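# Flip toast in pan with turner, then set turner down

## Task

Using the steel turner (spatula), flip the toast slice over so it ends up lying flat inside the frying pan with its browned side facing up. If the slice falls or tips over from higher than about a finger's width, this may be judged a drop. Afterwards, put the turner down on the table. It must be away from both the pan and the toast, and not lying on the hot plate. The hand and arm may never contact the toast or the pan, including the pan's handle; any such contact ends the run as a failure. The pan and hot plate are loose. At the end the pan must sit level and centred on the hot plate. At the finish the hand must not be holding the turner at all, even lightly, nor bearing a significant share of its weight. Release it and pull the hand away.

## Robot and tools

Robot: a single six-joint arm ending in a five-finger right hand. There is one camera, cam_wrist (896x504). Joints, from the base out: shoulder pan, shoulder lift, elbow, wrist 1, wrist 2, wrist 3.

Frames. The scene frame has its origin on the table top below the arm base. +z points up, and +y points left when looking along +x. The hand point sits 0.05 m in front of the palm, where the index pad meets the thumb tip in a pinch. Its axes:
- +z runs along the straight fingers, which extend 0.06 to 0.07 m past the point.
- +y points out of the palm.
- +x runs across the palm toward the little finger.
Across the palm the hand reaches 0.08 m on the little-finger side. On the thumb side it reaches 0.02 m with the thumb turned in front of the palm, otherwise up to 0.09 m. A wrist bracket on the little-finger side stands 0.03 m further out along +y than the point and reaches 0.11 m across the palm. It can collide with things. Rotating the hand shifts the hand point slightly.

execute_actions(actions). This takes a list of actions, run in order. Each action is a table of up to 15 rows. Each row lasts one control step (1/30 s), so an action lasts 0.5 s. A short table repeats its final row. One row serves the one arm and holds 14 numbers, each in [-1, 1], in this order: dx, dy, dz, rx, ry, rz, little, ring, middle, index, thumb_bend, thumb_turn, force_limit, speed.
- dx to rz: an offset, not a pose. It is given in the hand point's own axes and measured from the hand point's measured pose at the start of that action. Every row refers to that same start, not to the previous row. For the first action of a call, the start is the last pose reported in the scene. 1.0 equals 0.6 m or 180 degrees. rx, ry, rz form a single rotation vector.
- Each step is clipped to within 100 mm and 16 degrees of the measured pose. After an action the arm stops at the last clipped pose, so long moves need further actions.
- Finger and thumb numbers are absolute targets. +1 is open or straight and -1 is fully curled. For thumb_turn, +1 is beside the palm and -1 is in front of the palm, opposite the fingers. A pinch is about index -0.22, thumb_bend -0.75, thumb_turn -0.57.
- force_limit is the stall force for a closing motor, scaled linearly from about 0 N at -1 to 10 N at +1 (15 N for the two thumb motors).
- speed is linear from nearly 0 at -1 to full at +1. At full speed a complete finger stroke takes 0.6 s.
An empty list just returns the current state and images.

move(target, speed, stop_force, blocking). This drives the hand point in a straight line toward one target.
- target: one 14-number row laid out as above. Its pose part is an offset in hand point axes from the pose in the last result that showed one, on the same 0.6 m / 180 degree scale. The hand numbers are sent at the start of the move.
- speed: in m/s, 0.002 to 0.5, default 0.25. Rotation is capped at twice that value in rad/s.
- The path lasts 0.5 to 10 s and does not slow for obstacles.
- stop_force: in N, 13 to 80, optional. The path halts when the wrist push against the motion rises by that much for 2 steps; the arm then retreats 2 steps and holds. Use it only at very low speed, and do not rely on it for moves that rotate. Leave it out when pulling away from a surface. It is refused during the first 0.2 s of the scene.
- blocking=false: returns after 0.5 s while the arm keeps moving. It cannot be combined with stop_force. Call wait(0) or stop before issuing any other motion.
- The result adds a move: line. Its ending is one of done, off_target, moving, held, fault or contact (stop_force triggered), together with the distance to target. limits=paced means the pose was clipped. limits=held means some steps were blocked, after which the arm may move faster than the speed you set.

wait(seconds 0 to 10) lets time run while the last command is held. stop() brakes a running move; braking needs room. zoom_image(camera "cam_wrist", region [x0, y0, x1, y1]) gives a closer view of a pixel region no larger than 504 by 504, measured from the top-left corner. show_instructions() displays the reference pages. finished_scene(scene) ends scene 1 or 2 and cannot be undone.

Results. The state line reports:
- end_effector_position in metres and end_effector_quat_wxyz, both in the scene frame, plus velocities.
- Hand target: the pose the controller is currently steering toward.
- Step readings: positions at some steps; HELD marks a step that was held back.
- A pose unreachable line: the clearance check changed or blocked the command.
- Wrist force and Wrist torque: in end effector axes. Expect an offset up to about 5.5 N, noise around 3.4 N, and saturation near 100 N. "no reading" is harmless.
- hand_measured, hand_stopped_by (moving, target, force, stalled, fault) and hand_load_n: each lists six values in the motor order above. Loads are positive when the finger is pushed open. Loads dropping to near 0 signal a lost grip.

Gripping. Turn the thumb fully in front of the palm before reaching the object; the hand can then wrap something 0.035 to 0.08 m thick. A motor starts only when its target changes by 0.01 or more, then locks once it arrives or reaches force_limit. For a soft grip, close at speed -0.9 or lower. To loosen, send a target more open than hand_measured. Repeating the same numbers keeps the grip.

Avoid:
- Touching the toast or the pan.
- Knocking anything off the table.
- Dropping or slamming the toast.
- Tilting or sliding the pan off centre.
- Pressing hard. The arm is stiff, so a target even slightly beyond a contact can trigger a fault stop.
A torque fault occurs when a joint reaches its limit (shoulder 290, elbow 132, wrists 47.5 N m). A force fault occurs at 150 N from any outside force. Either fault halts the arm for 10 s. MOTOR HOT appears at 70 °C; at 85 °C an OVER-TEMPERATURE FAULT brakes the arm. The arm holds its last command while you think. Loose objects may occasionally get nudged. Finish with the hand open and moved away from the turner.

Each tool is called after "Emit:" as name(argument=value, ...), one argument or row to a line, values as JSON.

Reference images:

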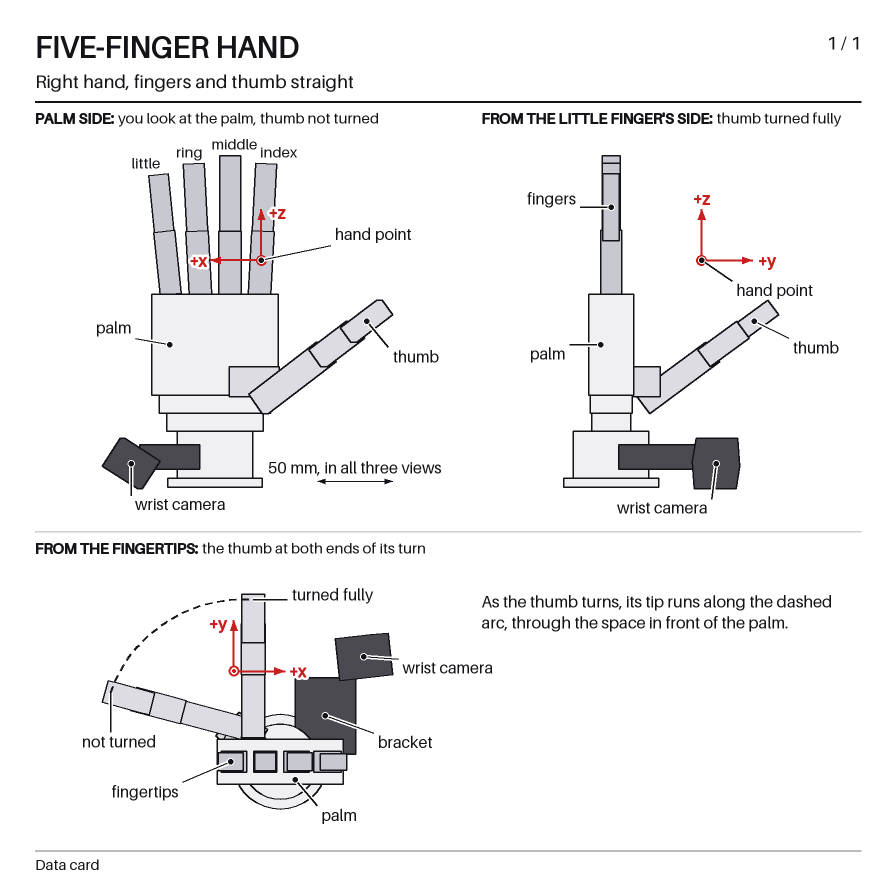

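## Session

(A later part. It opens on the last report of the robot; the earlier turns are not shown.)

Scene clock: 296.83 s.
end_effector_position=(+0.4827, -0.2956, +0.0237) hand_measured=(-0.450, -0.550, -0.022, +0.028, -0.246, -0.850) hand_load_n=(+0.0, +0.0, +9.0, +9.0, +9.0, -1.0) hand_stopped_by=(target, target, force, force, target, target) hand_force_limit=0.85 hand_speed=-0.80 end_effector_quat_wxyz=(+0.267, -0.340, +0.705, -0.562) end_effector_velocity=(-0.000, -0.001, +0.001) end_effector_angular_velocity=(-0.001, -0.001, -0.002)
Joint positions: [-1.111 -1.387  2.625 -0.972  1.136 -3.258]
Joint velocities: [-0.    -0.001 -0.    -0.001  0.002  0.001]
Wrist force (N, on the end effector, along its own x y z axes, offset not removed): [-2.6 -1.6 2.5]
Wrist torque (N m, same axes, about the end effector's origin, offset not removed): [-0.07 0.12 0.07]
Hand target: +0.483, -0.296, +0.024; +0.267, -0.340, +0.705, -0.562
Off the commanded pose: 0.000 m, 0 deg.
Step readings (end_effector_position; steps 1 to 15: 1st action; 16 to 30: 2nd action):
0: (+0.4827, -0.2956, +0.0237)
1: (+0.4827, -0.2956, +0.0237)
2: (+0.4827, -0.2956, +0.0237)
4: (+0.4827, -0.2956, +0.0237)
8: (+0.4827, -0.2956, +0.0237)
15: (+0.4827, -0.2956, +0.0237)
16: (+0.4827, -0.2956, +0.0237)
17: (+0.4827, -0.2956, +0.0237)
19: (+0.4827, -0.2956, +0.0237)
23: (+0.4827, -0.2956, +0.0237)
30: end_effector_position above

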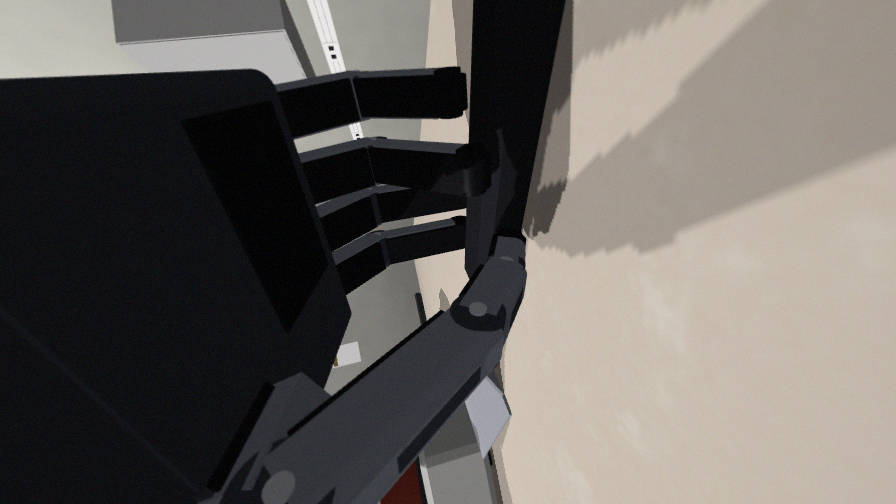

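Emit:
execute_actions(
  actions=[
    [[0,0,0,0,0,0,-0.40,-0.49,-0.6,-0.6,-0.25,-0.85,0.85,-0.85]],
    [[0,0,0,0,0,0,-0.40,-0.49,-0.6,-0.6,-0.25,-0.85,0.85,-0.85]],
  ],
)

Scene clock: 298.67 s.
end_effector_position=(+0.4827, -0.2956, +0.0237) hand_measured=(-0.400, -0.494, -0.020, +0.028, -0.246, -0.850) hand_load_n=(+0.0, -9.0, +11.0, +8.0, +8.0, -2.5) hand_stopped_by=(target, target, force, force, target, target) hand_force_limit=0.85 hand_speed=-0.85 end_effector_quat_wxyz=(+0.267, -0.340, +0.705, -0.562) end_effector_velocity=(+0.000, -0.000, +0.001) end_effector_angular_velocity=(-0.002, -0.002, -0.001)
Joint positions: [-1.111 -1.387  2.625 -0.972  1.136 -3.258]
Joint velocities: [-0.    -0.002  0.    -0.001  0.     0.001]
Wrist force (N, on the end effector, along its own x y z axes, offset not removed): [-0.3 0.0 -0.4]
Wrist torque (N m, same axes, about the end effector's origin, offset not removed): [0.01 0.09 0.04]
Hand target: +0.483, -0.296, +0.024; +0.267, -0.340, +0.705, -0.562
Off the commanded pose: 0.000 m, 0 deg.
Step readings (end_effector_position; steps 1 to 15: 1st action; 16 to 30: 2nd action):
0: (+0.4827, -0.2956, +0.0237)
1: (+0.4827, -0.2956, +0.0237)
2: (+0.4827, -0.2956, +0.0237)
4: (+0.4827, -0.2956, +0.0237)
8: (+0.4827, -0.2956, +0.0237)
15: (+0.4827, -0.2956, +0.0237)
16: (+0.4827, -0.2956, +0.0237)
17: (+0.4827, -0.2956, +0.0237)
19: (+0.4827, -0.2956, +0.0237)
23: (+0.4827, -0.2956, +0.0237)
30: end_effector_position above

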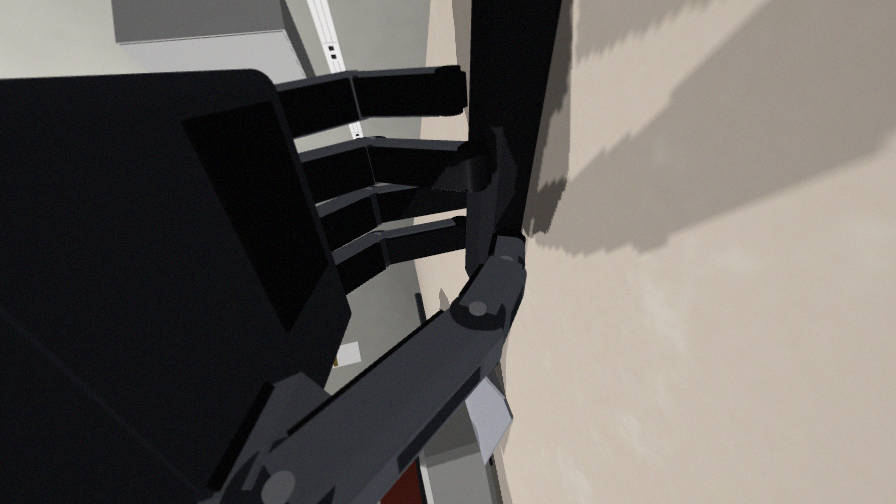

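Emit:
execute_actions(
  actions=[
    [[0,0,0,0,0,0,-0.35,-0.49,-0.6,-0.6,-0.25,-0.85,0.85,-0.85]],
    [[0,0,0,0,0,0,-0.35,-0.49,-0.6,-0.6,-0.25,-0.85,0.85,-0.85]],
  ],
)

Emit:
move(
  target=[0,-0.049,-0.011,0,0,0,-0.35,-0.49,-0.6,-0.6,-0.25,-0.85,0.85,-0.85],
  speed=0.05,
)

Scene clock: 301.27 s.
end_effector_position=(+0.4827, -0.2956, +0.0237) hand_measured=(-0.350, -0.494, -0.020, +0.028, -0.246, -0.850) hand_load_n=(+0.0, -9.0, +11.0, +8.0, +8.0, -2.5) hand_stopped_by=(target, target, force, force, target, target) hand_force_limit=0.85 hand_speed=-0.85 end_effector_quat_wxyz=(+0.267, -0.340, +0.705, -0.562) end_effector_velocity=(-0.000, +0.000, -0.001) end_effector_angular_velocity=(+0.002, +0.000, -0.000)
Joint positions: [-1.111 -1.387  2.625 -0.972  1.136 -3.258]
Joint velocities: [0.    0.001 0.    0.    0.    0.001]
Wrist force (N, on the end effector, along its own x y z axes, offset not removed): [-1.2 0.7 -2.4]
Wrist torque (N m, same axes, about the end effector's origin, offset not removed): [0.29 0.27 0.02]
Hand target: +0.483, -0.296, +0.024; +0.267, -0.340, +0.705, -0.562
Off the commanded pose: 0.000 m, 0 deg.
Step readings (end_effector_position; steps 1 to 15: 1st action; 16 to 30: 2nd action):
0: (+0.4827, -0.2956, +0.0237)
1: (+0.4827, -0.2956, +0.0237)
2: (+0.4827, -0.2956, +0.0237)
4: (+0.4827, -0.2956, +0.0237)
8: (+0.4827, -0.2956, +0.0237)
15: (+0.4827, -0.2956, +0.0237)
16: (+0.4827, -0.2956, +0.0237)
17: (+0.4827, -0.2956, +0.0237)
19: (+0.4827, -0.2956, +0.0237)
23: (+0.4827, -0.2956, +0.0237)
30: end_effector_position above

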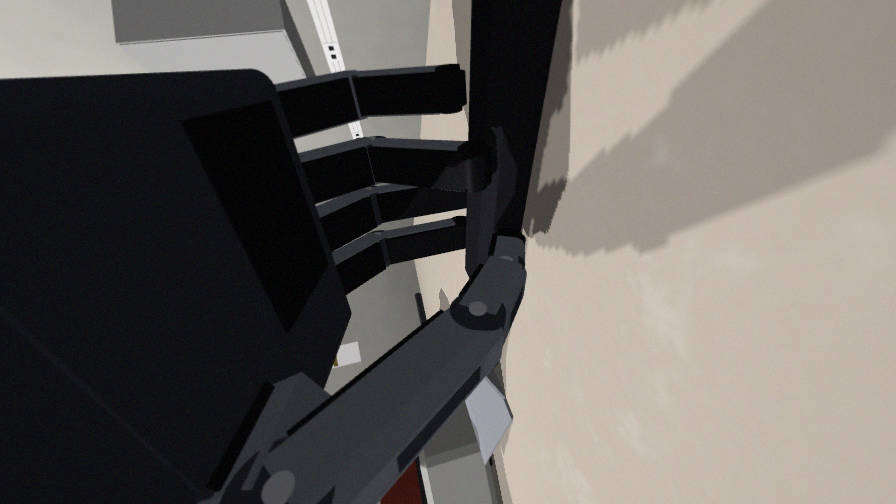

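Scene clock: 302.23 s.
end_effector_position=(+0.4830, -0.2956, +0.0538) hand_measured=(-0.350, -0.494, -0.020, +0.028, -0.244, -0.850) hand_load_n=(+0.0, -5.5, +10.0, +2.5, +10.5, -2.5) hand_stopped_by=(target, target, force, force, target, target) hand_force_limit=0.85 hand_speed=-0.85 end_effector_quat_wxyz=(+0.267, -0.340, +0.705, -0.562) end_effector_velocity=(+0.000, -0.001, +0.003) end_effector_angular_velocity=(-0.004, -0.000, -0.000)
Joint positions: [-1.109 -1.478  2.611 -0.868  1.138 -3.258]
Joint velocities: [-0.    -0.006 -0.001  0.005  0.    -0.002]
Wrist force (N, on the end effector, along its own x y z axes, offset not removed): [-1.0 3.8 3.0]
Wrist torque (N m, same axes, about the end effector's origin, offset not removed): [0.01 0.03 -0.02]
Hand target: +0.483, -0.296, +0.054; +0.267, -0.340, +0.705, -0.562
Off the commanded pose: 0.000 m, 0 deg.
move: done

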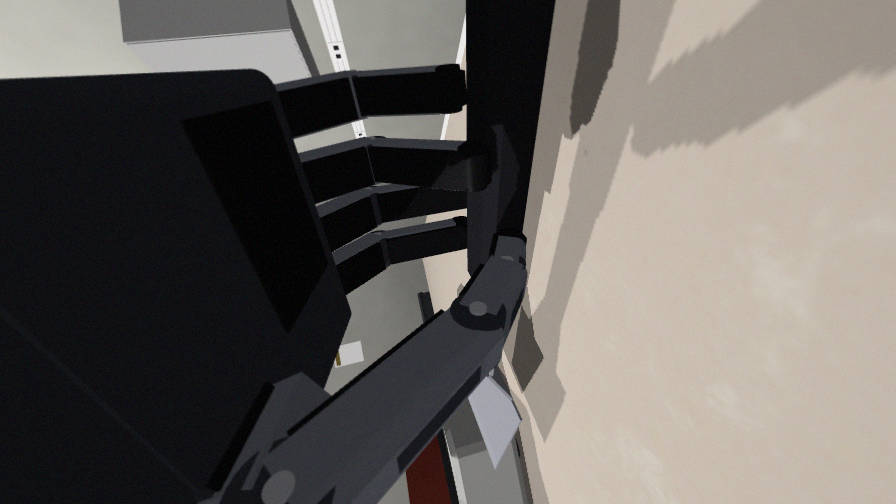

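Emit:
execute_actions(
  actions=[
    [[0,0,0,0,0,0,-0.35,-0.49,-0.6,-0.65,-0.25,-0.85,0.6,-0.95]],
    [[0,0,0,0,0,0,-0.35,-0.49,-0.6,-0.65,-0.25,-0.85,0.6,-0.95]],
  ],
)

Emit:
zoom_image(
  camera="cam_wrist",
  region=[400,320,600,504],
)

Scene clock: 304.53 s.
end_effector_position=(+0.4830, -0.2957, +0.0539) hand_measured=(-0.350, -0.494, -0.020, -0.006, -0.242, -0.850) hand_load_n=(+0.0, -3.5, +6.5, +8.0, +14.0, -3.5) hand_stopped_by=(target, target, force, force, target, target) hand_force_limit=0.60 hand_speed=-0.95 end_effector_quat_wxyz=(+0.267, -0.340, +0.705, -0.562) end_effector_velocity=(+0.000, -0.000, +0.001) end_effector_angular_velocity=(-0.002, -0.001, +0.000)
Joint positions: [-1.109 -1.478  2.61  -0.868  1.138 -3.258]
Joint velocities: [ 0.    -0.002 -0.    -0.    -0.     0.   ]
Wrist force (N, on the end effector, along its own x y z axes, offset not removed): [-0.3 6.1 2.5]
Wrist torque (N m, same axes, about the end effector's origin, offset not removed): [0.44 -0.04 0.02]
Hand target: +0.483, -0.296, +0.054; +0.267, -0.340, +0.705, -0.562
Off the commanded pose: 0.000 m, 0 deg.
Step readings (end_effector_position; steps 1 to 15: 1st action; 16 to 30: 2nd action):
0: (+0.4830, -0.2956, +0.0539)
1: (+0.4830, -0.2956, +0.0539)
2: (+0.4830, -0.2956, +0.0539)
4: (+0.4830, -0.2957, +0.0539)
8: (+0.4830, -0.2957, +0.0540)
15: (+0.4830, -0.2957, +0.0539)
16: (+0.4830, -0.2957, +0.0539)
17: (+0.4830, -0.2957, +0.0539)
19: (+0.4830, -0.2957, +0.0539)
23: (+0.4830, -0.2957, +0.0539)
30: end_effector_position above

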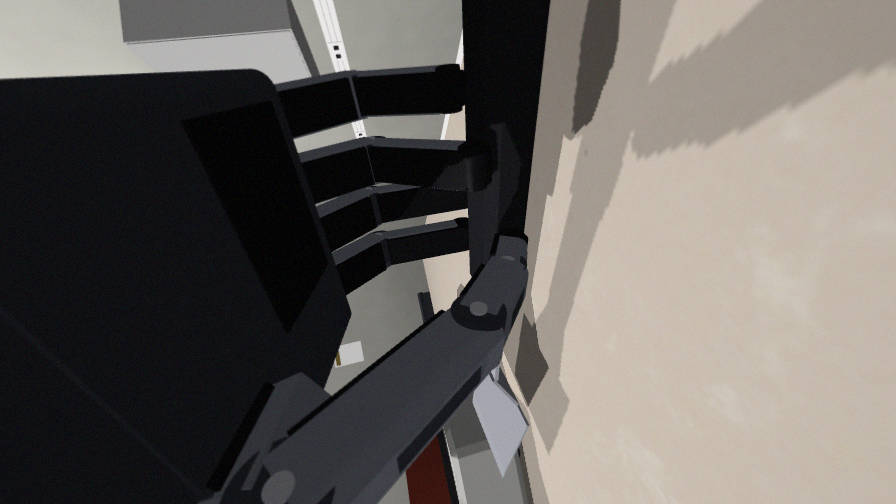

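Region (400, 320, 600, 504) of cam_wrist's 896x504 image, scaled by 2.520, with more detail than that image has; it fills the top 464 rows of this view, and the rest is white.

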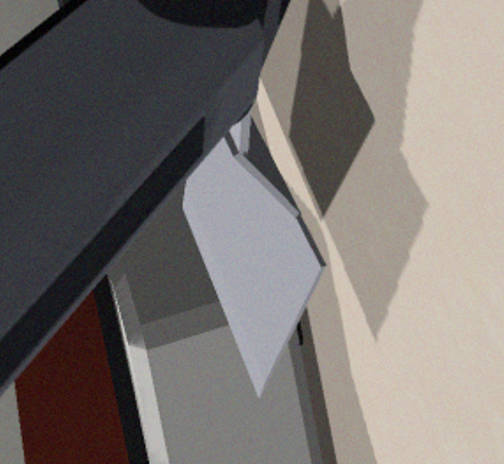

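Emit:
move(
  target=[-0.101,-0.4765,-0.086,-0.068,0.1095,-0.2833,-0.35,-0.49,-0.6,-0.65,-0.25,-0.85,0.6,-0.95],
  speed=0.2,
)

Scene clock: 322.87 s.
end_effector_position=(+0.5337, -0.2561, +0.3438) hand_measured=(-0.350, -0.492, -0.020, -0.006, -0.242, -0.850) hand_load_n=(+0.0, -2.5, +6.5, +8.5, +13.0, -3.0) hand_stopped_by=(target, target, force, force, target, target) hand_force_limit=0.60 hand_speed=-0.95 end_effector_quat_wxyz=(+0.155, +0.536, -0.579, +0.594) end_effector_velocity=(+0.001, +0.000, +0.002) end_effector_angular_velocity=(-0.004, +0.005, -0.001)
Joint positions: [-0.444 -1.686  2.09  -0.087  2.169 -3.964]
Joint velocities: [ 0.003  0.001 -0.004  0.002  0.006 -0.005]
Wrist force (N, on the end effector, along its own x y z axes, offset not removed): [-4.1 2.7 2.4]
Wrist torque (N m, same axes, about the end effector's origin, offset not removed): [0.05 0.39 -0.06]
Hand target: +0.534, -0.256, +0.344; +0.156, +0.536, -0.579, +0.594
Off the commanded pose: 0.000 m, 0 deg.
move: done

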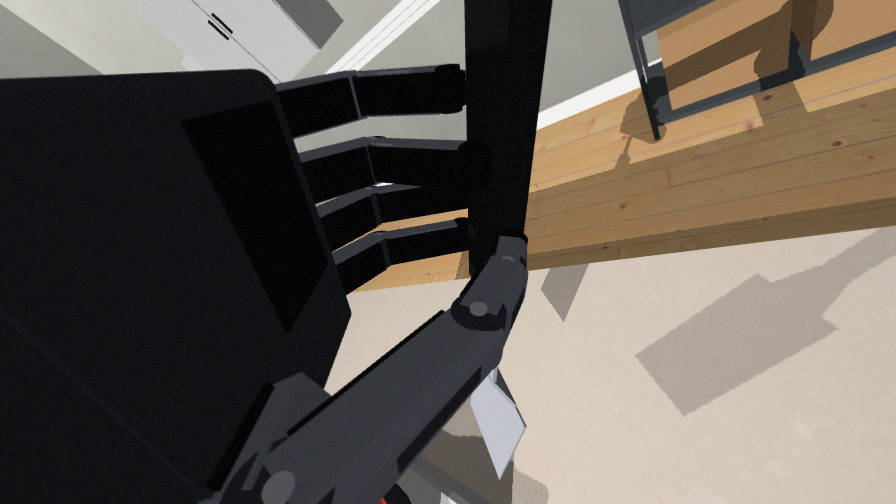

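Emit:
move(
  target=[-0.194,-0.26,-0.08,-0.0041,-0.006,-0.0009,-0.35,-0.49,-0.6,-0.65,-0.25,-0.85,0.6,-0.95],
  speed=0.2,
)

Scene clock: 328.73 s.
end_effector_position=(+0.6812, -0.1200, +0.3416) hand_measured=(-0.350, -0.492, -0.020, -0.006, -0.242, -0.850) hand_load_n=(+0.0, -2.5, +6.5, +9.0, +13.0, -3.0) hand_stopped_by=(target, target, force, force, target, target) hand_force_limit=0.60 hand_speed=-0.95 end_effector_quat_wxyz=(+0.154, +0.542, -0.584, +0.585) end_effector_velocity=(+0.001, +0.001, +0.000) end_effector_angular_velocity=(-0.000, +0.002, -0.001)
Joint positions: [-0.102 -1.386  1.786  0.073  2.48  -3.766]
Joint velocities: [ 0.002  0.003 -0.004  0.004  0.002  0.001]
Wrist force (N, on the end effector, along its own x y z axes, offset not removed): [-2.6 4.7 0.7]
Wrist torque (N m, same axes, about the end effector's origin, offset not removed): [0.44 0.17 0.04]
Hand target: +0.681, -0.120, +0.342; +0.154, +0.542, -0.584, +0.585
Off the commanded pose: 0.000 m, 0 deg.
move: done

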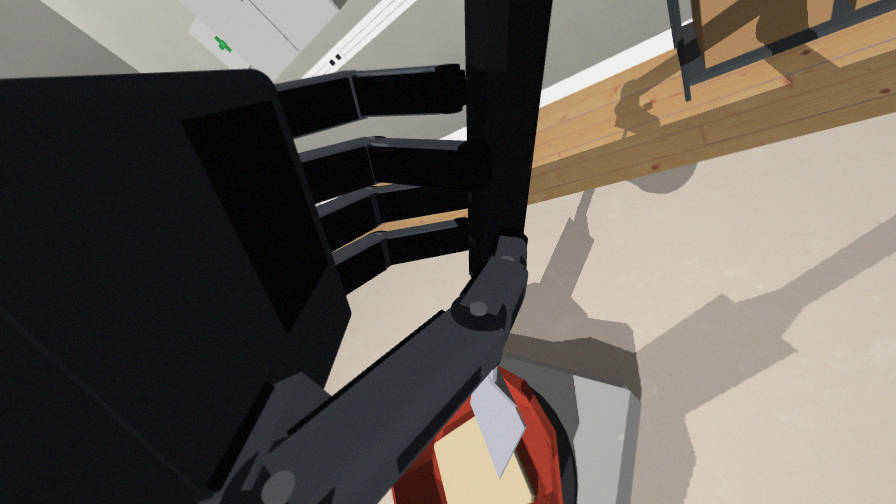

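Emit:
move(
  target=[-0.0746,0.0473,0.0248,0,0,0,-0.35,-0.49,-0.6,-0.65,-0.25,-0.85,0.6,-0.95],
  speed=0.06,
)

Emit:
zoom_image(
  camera="cam_wrist",
  region=[380,330,640,504],
)

Scene clock: 331.97 s.
end_effector_position=(+0.6812, -0.1201, +0.2866) hand_measured=(-0.350, -0.492, -0.020, -0.006, -0.242, -0.850) hand_load_n=(+0.0, -2.5, +6.5, +9.0, +13.0, -3.0) hand_stopped_by=(target, target, force, force, target, target) hand_force_limit=0.60 hand_speed=-0.95 end_effector_quat_wxyz=(+0.154, +0.542, -0.584, +0.585) end_effector_velocity=(+0.000, -0.000, -0.001) end_effector_angular_velocity=(-0.001, -0.000, +0.000)
Joint positions: [-0.101 -1.347  1.843 -0.024  2.48  -3.765]
Joint velocities: [-0.     0.001  0.002 -0.004  0.    -0.002]
Wrist force (N, on the end effector, along its own x y z axes, offset not removed): [-2.3 3.3 0.8]
Wrist torque (N m, same axes, about the end effector's origin, offset not removed): [0.24 0.19 0.11]
Hand target: +0.681, -0.120, +0.286; +0.154, +0.542, -0.584, +0.585
Off the commanded pose: 0.000 m, 0 deg.
move: done

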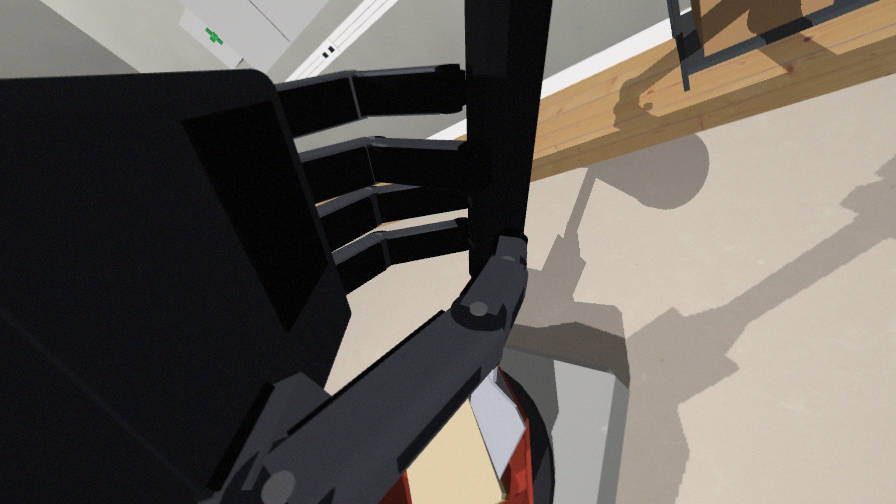

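Region (380, 330, 640, 504) of cam_wrist's 896x504 image, scaled by 1.938, with more detail than that image has; it fills the top 337 rows of this view, and the rest is white.

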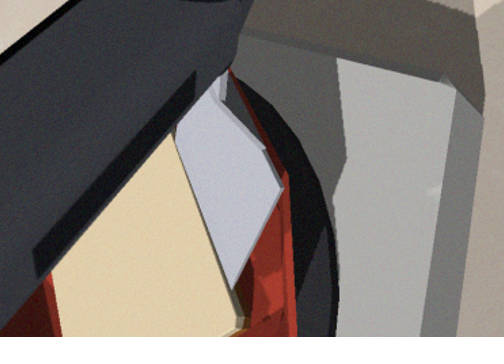

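Emit:
move(
  target=[-0.0163,0.0103,0.0054,0,0,0,-0.35,-0.49,-0.6,-0.65,-0.25,-0.85,0.6,-0.95],
  speed=0.02,
)

Emit:
zoom_image(
  camera="cam_wrist",
  region=[380,330,640,504],
)

Scene clock: 334.03 s.
end_effector_position=(+0.6813, -0.1201, +0.2747) hand_measured=(-0.350, -0.492, -0.020, -0.006, -0.242, -0.850) hand_load_n=(+0.0, -2.5, +6.5, +9.0, +13.0, -3.0) hand_stopped_by=(target, target, force, force, target, target) hand_force_limit=0.60 hand_speed=-0.95 end_effector_quat_wxyz=(+0.154, +0.542, -0.584, +0.585) end_effector_velocity=(-0.000, -0.000, -0.002) end_effector_angular_velocity=(+0.000, +0.001, -0.001)
Joint positions: [-0.101 -1.337  1.854 -0.045  2.481 -3.765]
Joint velocities: [-0.001  0.002  0.002 -0.003 -0.     0.   ]
Wrist force (N, on the end effector, along its own x y z axes, offset not removed): [-1.7 4.6 0.8]
Wrist torque (N m, same axes, about the end effector's origin, offset not removed): [0.43 0.05 0.14]
Hand target: +0.681, -0.120, +0.275; +0.154, +0.542, -0.584, +0.585
Off the commanded pose: 0.000 m, 0 deg.
move: done

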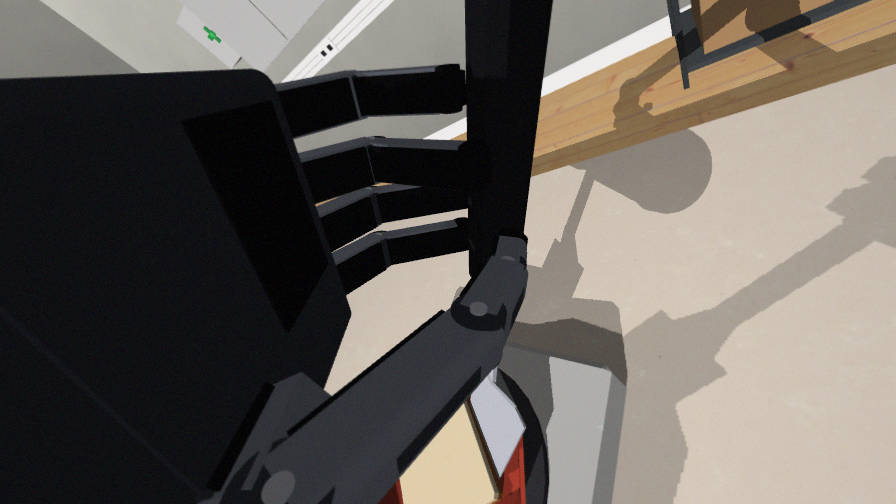

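Region (380, 330, 640, 504) of cam_wrist's 896x504 image, scaled by 1.938, with more detail than that image has; it fills the top 337 rows of this view, and the rest is white.

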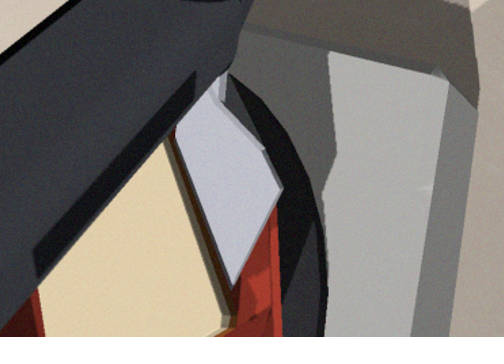

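Emit:
move(
  target=[-0.0081,0.0052,0.0027,0,0,0,-0.35,-0.49,-0.6,-0.65,-0.25,-0.85,0.6,-0.95],
  speed=0.01,
)

Emit:
zoom_image(
  camera="cam_wrist",
  region=[380,330,640,504],
)

Scene clock: 337.10 s.
end_effector_position=(+0.6812, -0.1201, +0.2689) hand_measured=(-0.350, -0.492, -0.020, -0.006, -0.242, -0.850) hand_load_n=(+0.0, +0.0, +7.5, +9.5, +11.0, -4.5) hand_stopped_by=(target, target, force, force, target, target) hand_force_limit=0.60 hand_speed=-0.95 end_effector_quat_wxyz=(+0.154, +0.542, -0.584, +0.585) end_effector_velocity=(-0.000, +0.000, -0.001) end_effector_angular_velocity=(+0.000, -0.001, +0.001)
Joint positions: [-0.101 -1.332  1.86  -0.055  2.481 -3.765]
Joint velocities: [-0.    -0.     0.002 -0.002 -0.001  0.   ]
Wrist force (N, on the end effector, along its own x y z axes, offset not removed): [0.7 1.7 0.6]
Wrist torque (N m, same axes, about the end effector's origin, offset not removed): [0.14 0.28 0.15]
Hand target: +0.681, -0.120, +0.269; +0.154, +0.542, -0.584, +0.585
Off the commanded pose: 0.000 m, 0 deg.
move: done

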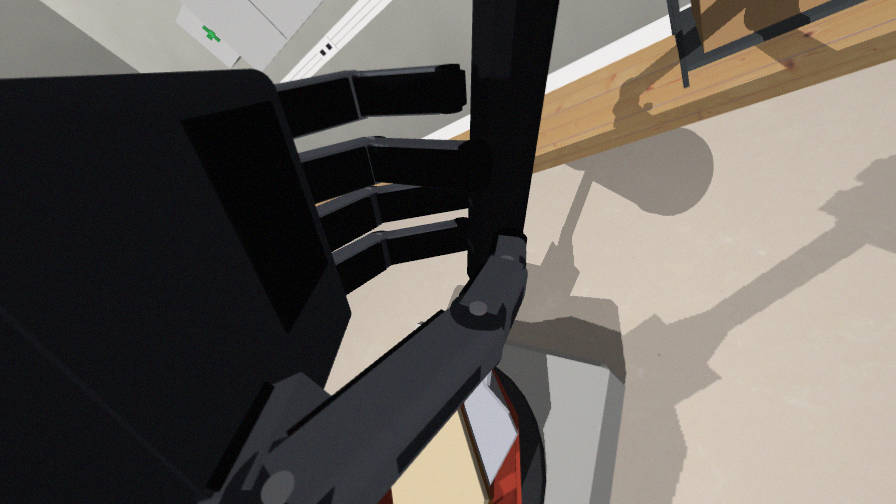

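Region (380, 330, 640, 504) of cam_wrist's 896x504 image, scaled by 1.938, with more detail than that image has; it fills the top 337 rows of this view, and the rest is white.

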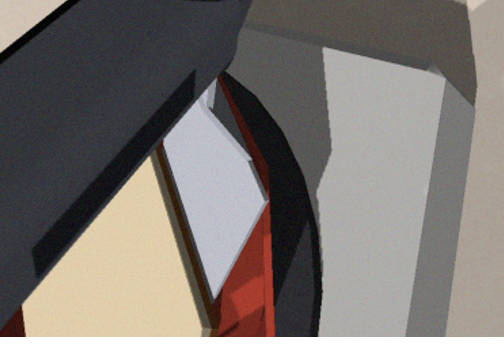

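Emit:
move(
  target=[-0.0043,-0.0162,-0.0038,-0.0047,0.0074,-0.0263,-0.35,-0.49,-0.6,-0.65,-0.25,-0.85,0.6,-0.95],
  speed=0.03,
)

Emit:
zoom_image(
  camera="cam_wrist",
  region=[380,330,640,504],
)

Scene clock: 344.13 s.
end_effector_position=(+0.6890, -0.1144, +0.2723) hand_measured=(-0.350, -0.492, -0.020, -0.006, -0.242, -0.850) hand_load_n=(+0.0, +0.0, +5.0, +9.5, +12.5, -3.0) hand_stopped_by=(target, target, force, force, target, target) hand_force_limit=0.60 hand_speed=-0.95 end_effector_quat_wxyz=(+0.189, +0.557, -0.564, +0.580) end_effector_velocity=(+0.001, +0.001, -0.001) end_effector_angular_velocity=(-0.004, +0.008, -0.001)
Joint positions: [-0.078 -1.299  1.823 -0.041  2.529 -3.832]
Joint velocities: [ 0.003  0.005 -0.003  0.002  0.005 -0.005]
Wrist force (N, on the end effector, along its own x y z axes, offset not removed): [3.3 4.8 1.7]
Wrist torque (N m, same axes, about the end effector's origin, offset not removed): [0.39 -0.05 0.30]
Hand target: +0.689, -0.114, +0.272; +0.189, +0.557, -0.563, +0.580
Off the commanded pose: 0.000 m, 0 deg.
move: done

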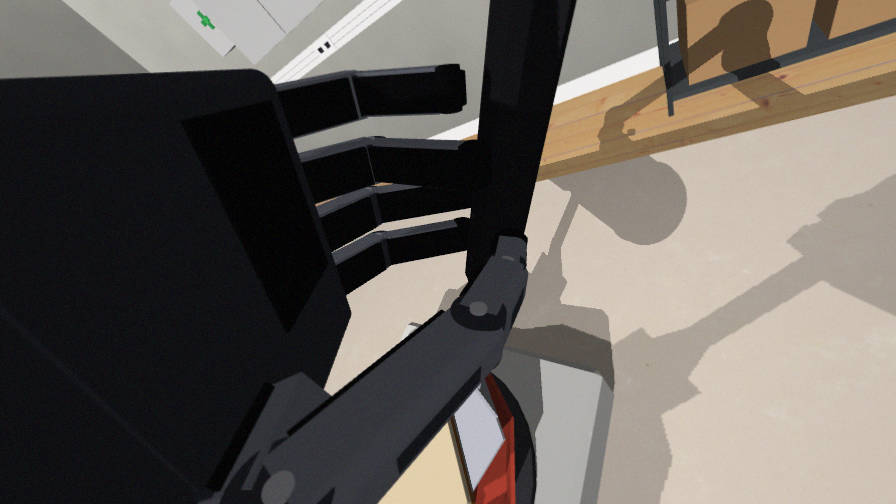

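Region (380, 330, 640, 504) of cam_wrist's 896x504 image, scaled by 1.938, with more detail than that image has; it fills the top 337 rows of this view, and the rest is white.

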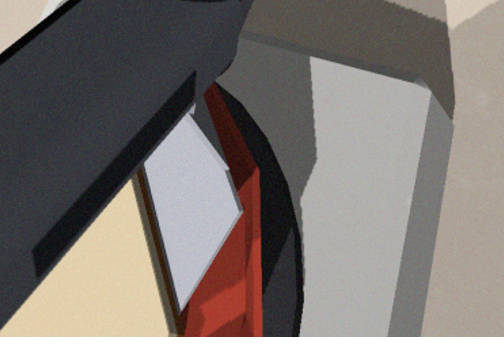

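Emit:
move(
  target=[-0.0098,0.0112,0.005,0.0038,-0.0059,0.0211,-0.35,-0.49,-0.6,-0.65,-0.25,-0.85,0.6,-0.95],
  speed=0.02,
)

Emit:
zoom_image(
  camera="cam_wrist",
  region=[340,330,600,504],
)

Scene clock: 352.27 s.
end_effector_position=(+0.6864, -0.1165, +0.2636) hand_measured=(-0.350, -0.492, -0.022, -0.006, -0.242, -0.850) hand_load_n=(+0.0, +0.0, +5.0, +10.0, +13.0, -2.5) hand_stopped_by=(target, target, force, force, target, target) hand_force_limit=0.60 hand_speed=-0.95 end_effector_quat_wxyz=(+0.161, +0.545, -0.580, +0.584) end_effector_velocity=(-0.000, -0.000, -0.000) end_effector_angular_velocity=(+0.003, -0.004, +0.001)
Joint positions: [-0.091 -1.314  1.85  -0.058  2.495 -3.774]
Joint velocities: [-0.001 -0.002  0.002 -0.001 -0.003  0.004]
Wrist force (N, on the end effector, along its own x y z axes, offset not removed): [3.6 4.1 1.2]
Wrist torque (N m, same axes, about the end effector's origin, offset not removed): [0.40 -0.14 0.38]
Hand target: +0.686, -0.117, +0.264; +0.161, +0.545, -0.580, +0.584
Off the commanded pose: 0.000 m, 0 deg.
move: done

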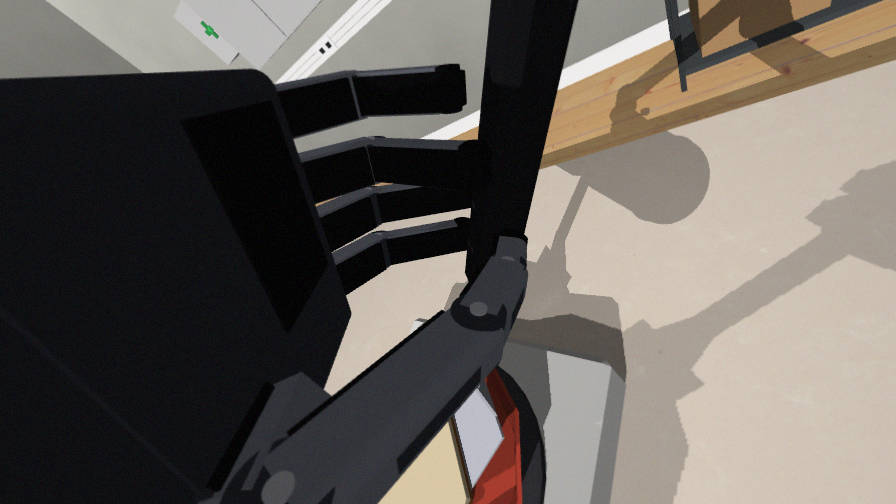

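Region (340, 330, 600, 504) of cam_wrist's 896x504 image, scaled by 1.938, with more detail than that image has; it fills the top 337 rows of this view, and the rest is white.

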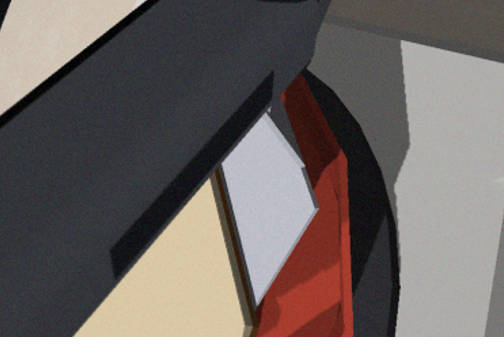

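Emit:
move(
  target=[-0.0038,0.0495,0.0147,0.0076,-0.0118,0.0422,-0.35,-0.49,-0.6,-0.65,-0.25,-0.85,0.6,-0.95],
  speed=0.03,
)

Emit:
zoom_image(
  camera="cam_wrist",
  region=[340,330,600,504],
)

Scene clock: 357.43 s.
end_effector_position=(+0.6669, -0.1312, +0.2446) hand_measured=(-0.350, -0.492, -0.022, -0.006, -0.242, -0.850) hand_load_n=(+0.0, +0.0, +5.0, +10.5, +12.5, -1.5) hand_stopped_by=(target, target, force, force, target, target) hand_force_limit=0.60 hand_speed=-0.95 end_effector_quat_wxyz=(-0.105, -0.518, +0.610, -0.590) end_effector_velocity=(-0.001, -0.001, -0.001) end_effector_angular_velocity=(+0.005, -0.009, +0.000)
Joint positions: [-0.144 -1.369  1.94  -0.12   2.404 -3.679]
Joint velocities: [-0.003 -0.004  0.006 -0.005 -0.006  0.006]
Wrist force (N, on the end effector, along its own x y z axes, offset not removed): [-2.5 0.9 2.2]
Wrist torque (N m, same axes, about the end effector's origin, offset not removed): [-0.09 0.17 0.12]
Hand target: +0.667, -0.131, +0.245; -0.105, -0.518, +0.611, -0.590
Off the commanded pose: 0.000 m, 0 deg.
move: done

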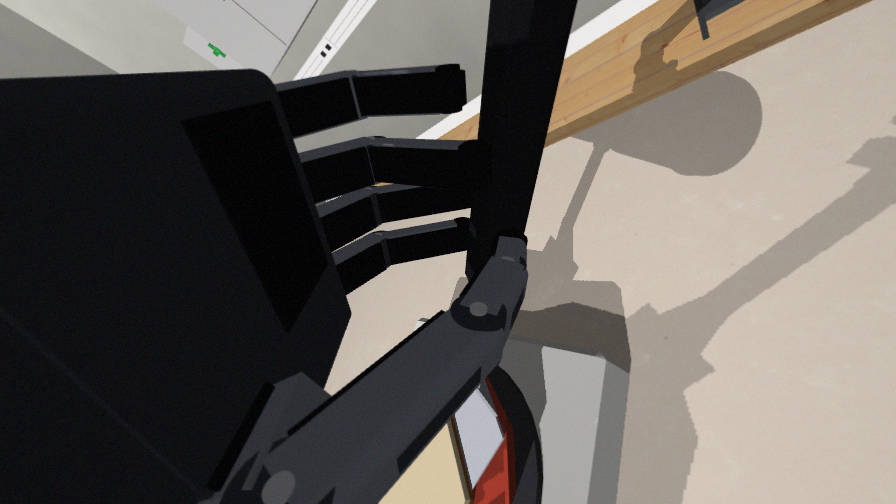

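Region (340, 330, 600, 504) of cam_wrist's 896x504 image, scaled by 1.938, with more detail than that image has; it fills the top 337 rows of this view, and the rest is white.

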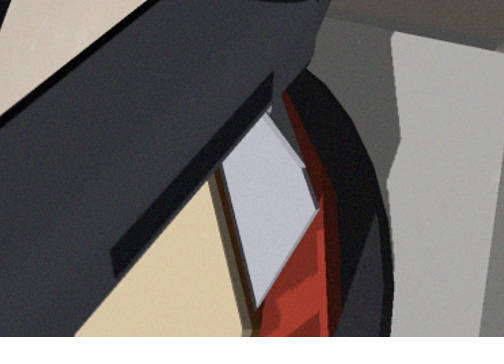

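Emit:
move(
  target=[-0.0133,-0.0105,-0.0005,0,0,0,-0.35,-0.49,-0.6,-0.65,-0.25,-0.85,0.6,-0.95],
  speed=0.015,
)

Emit:
zoom_image(
  camera="cam_wrist",
  region=[340,330,600,504],
)

Scene clock: 360.97 s.
end_effector_position=(+0.6749, -0.1255, +0.2427) hand_measured=(-0.350, -0.492, -0.022, -0.006, -0.242, -0.850) hand_load_n=(+0.0, +0.0, +4.5, +10.5, +12.5, -2.0) hand_stopped_by=(target, target, force, force, target, target) hand_force_limit=0.60 hand_speed=-0.95 end_effector_quat_wxyz=(-0.105, -0.518, +0.610, -0.590) end_effector_velocity=(+0.002, +0.001, -0.003) end_effector_angular_velocity=(+0.000, +0.004, -0.000)
Joint positions: [-0.131 -1.352  1.923 -0.115  2.415 -3.67 ]
Joint velocities: [ 0.002  0.008 -0.004  0.001  0.003  0.001]
Wrist force (N, on the end effector, along its own x y z axes, offset not removed): [1.0 3.6 1.0]
Wrist torque (N m, same axes, about the end effector's origin, offset not removed): [0.38 0.04 0.31]
Hand target: +0.675, -0.125, +0.243; -0.105, -0.518, +0.610, -0.590
Off the commanded pose: 0.000 m, 0 deg.
move: done

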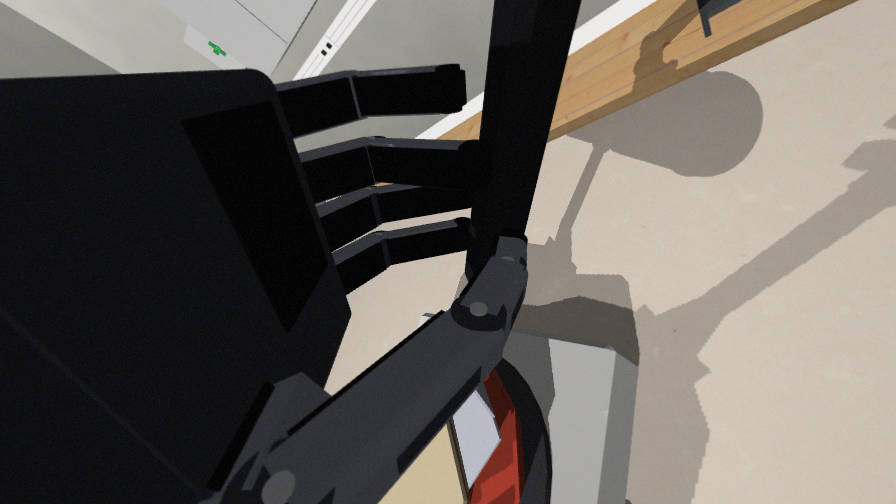

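Region (340, 330, 600, 504) of cam_wrist's 896x504 image, scaled by 1.938, with more detail than that image has; it fills the top 337 rows of this view, and the rest is white.

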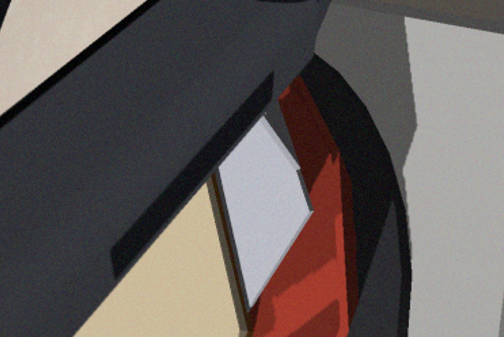

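Emit:
move(
  target=[-0.0123,0.0278,0.0101,0.0057,-0.0089,0.0317,-0.35,-0.49,-0.6,-0.65,-0.25,-0.85,0.6,-0.95],
  speed=0.025,
)

Emit:
zoom_image(
  camera="cam_wrist",
  region=[340,330,600,504],
)

Scene clock: 369.43 s.
end_effector_position=(+0.6685, -0.1307, +0.2255) hand_measured=(-0.350, -0.492, -0.022, -0.006, -0.242, -0.850) hand_load_n=(+0.0, +0.0, +4.5, +10.5, +12.5, -2.0) hand_stopped_by=(target, target, force, force, target, target) hand_force_limit=0.60 hand_speed=-0.95 end_effector_quat_wxyz=(-0.062, -0.496, +0.631, -0.593) end_effector_velocity=(-0.001, -0.001, -0.002) end_effector_angular_velocity=(+0.004, -0.003, +0.001)
Joint positions: [-0.161 -1.375  1.977 -0.163  2.355 -3.593]
Joint velocities: [-0.002 -0.001  0.004 -0.003 -0.005  0.003]
Wrist force (N, on the end effector, along its own x y z axes, offset not removed): [0.5 3.9 2.1]
Wrist torque (N m, same axes, about the end effector's origin, offset not removed): [0.35 0.16 0.26]
Hand target: +0.668, -0.131, +0.225; -0.062, -0.496, +0.631, -0.593
Off the commanded pose: 0.000 m, 0 deg.
move: done

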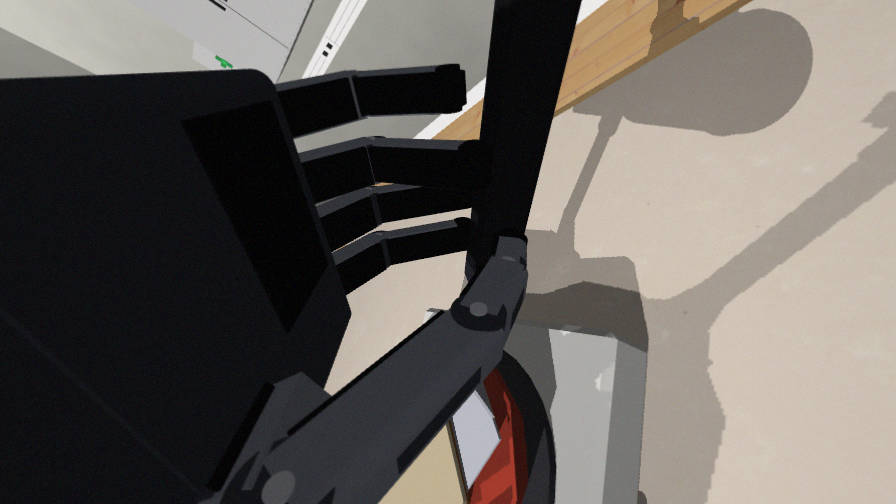

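Region (340, 330, 600, 504) of cam_wrist's 896x504 image, scaled by 1.938, with more detail than that image has; it fills the top 337 rows of this view, and the rest is white.

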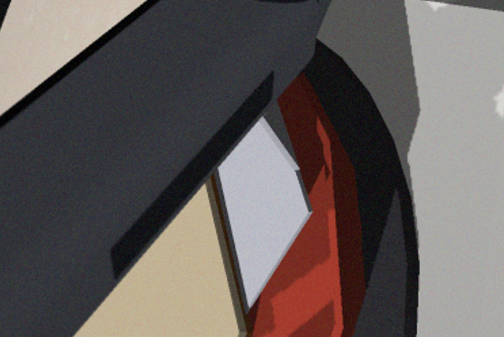

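Emit:
move(
  target=[-0.0045,0.0505,0.015,0.0076,-0.0118,0.0422,-0.35,-0.49,-0.6,-0.65,-0.25,-0.85,0.6,-0.95],
  speed=0.03,
)

Emit:
zoom_image(
  camera="cam_wrist",
  region=[340,330,600,504],
)

Scene clock: 374.27 s.
end_effector_position=(+0.6533, -0.1424, +0.2004) hand_measured=(-0.350, -0.492, -0.022, -0.006, -0.242, -0.850) hand_load_n=(+0.0, +0.0, +4.0, +10.0, +12.0, -2.0) hand_stopped_by=(target, target, force, force, target, target) hand_force_limit=0.60 hand_speed=-0.95 end_effector_quat_wxyz=(-0.006, -0.465, +0.657, -0.594) end_effector_velocity=(-0.001, -0.001, -0.000) end_effector_angular_velocity=(+0.003, -0.009, -0.002)
Joint positions: [-0.217 -1.411  2.066 -0.246  2.261 -3.499]
Joint velocities: [-0.004 -0.004  0.005 -0.006 -0.004  0.005]
Wrist force (N, on the end effector, along its own x y z axes, offset not removed): [-2.4 2.2 1.2]
Wrist torque (N m, same axes, about the end effector's origin, offset not removed): [0.27 0.08 0.28]
Hand target: +0.653, -0.142, +0.200; -0.005, -0.465, +0.657, -0.594
Off the commanded pose: 0.000 m, 0 deg.
move: done

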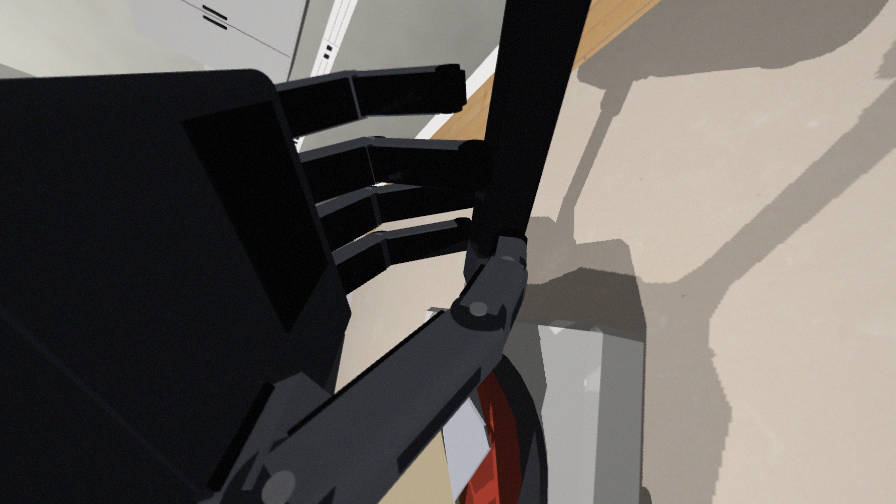

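Region (340, 330, 600, 504) of cam_wrist's 896x504 image, scaled by 1.938, with more detail than that image has; it fills the top 337 rows of this view, and the rest is white.

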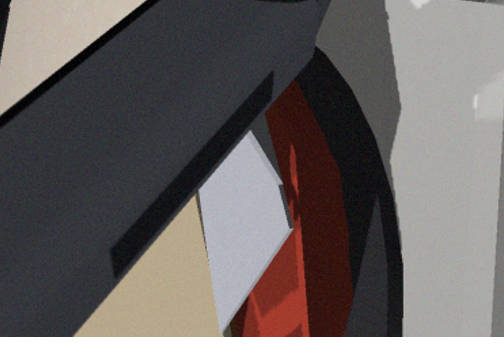

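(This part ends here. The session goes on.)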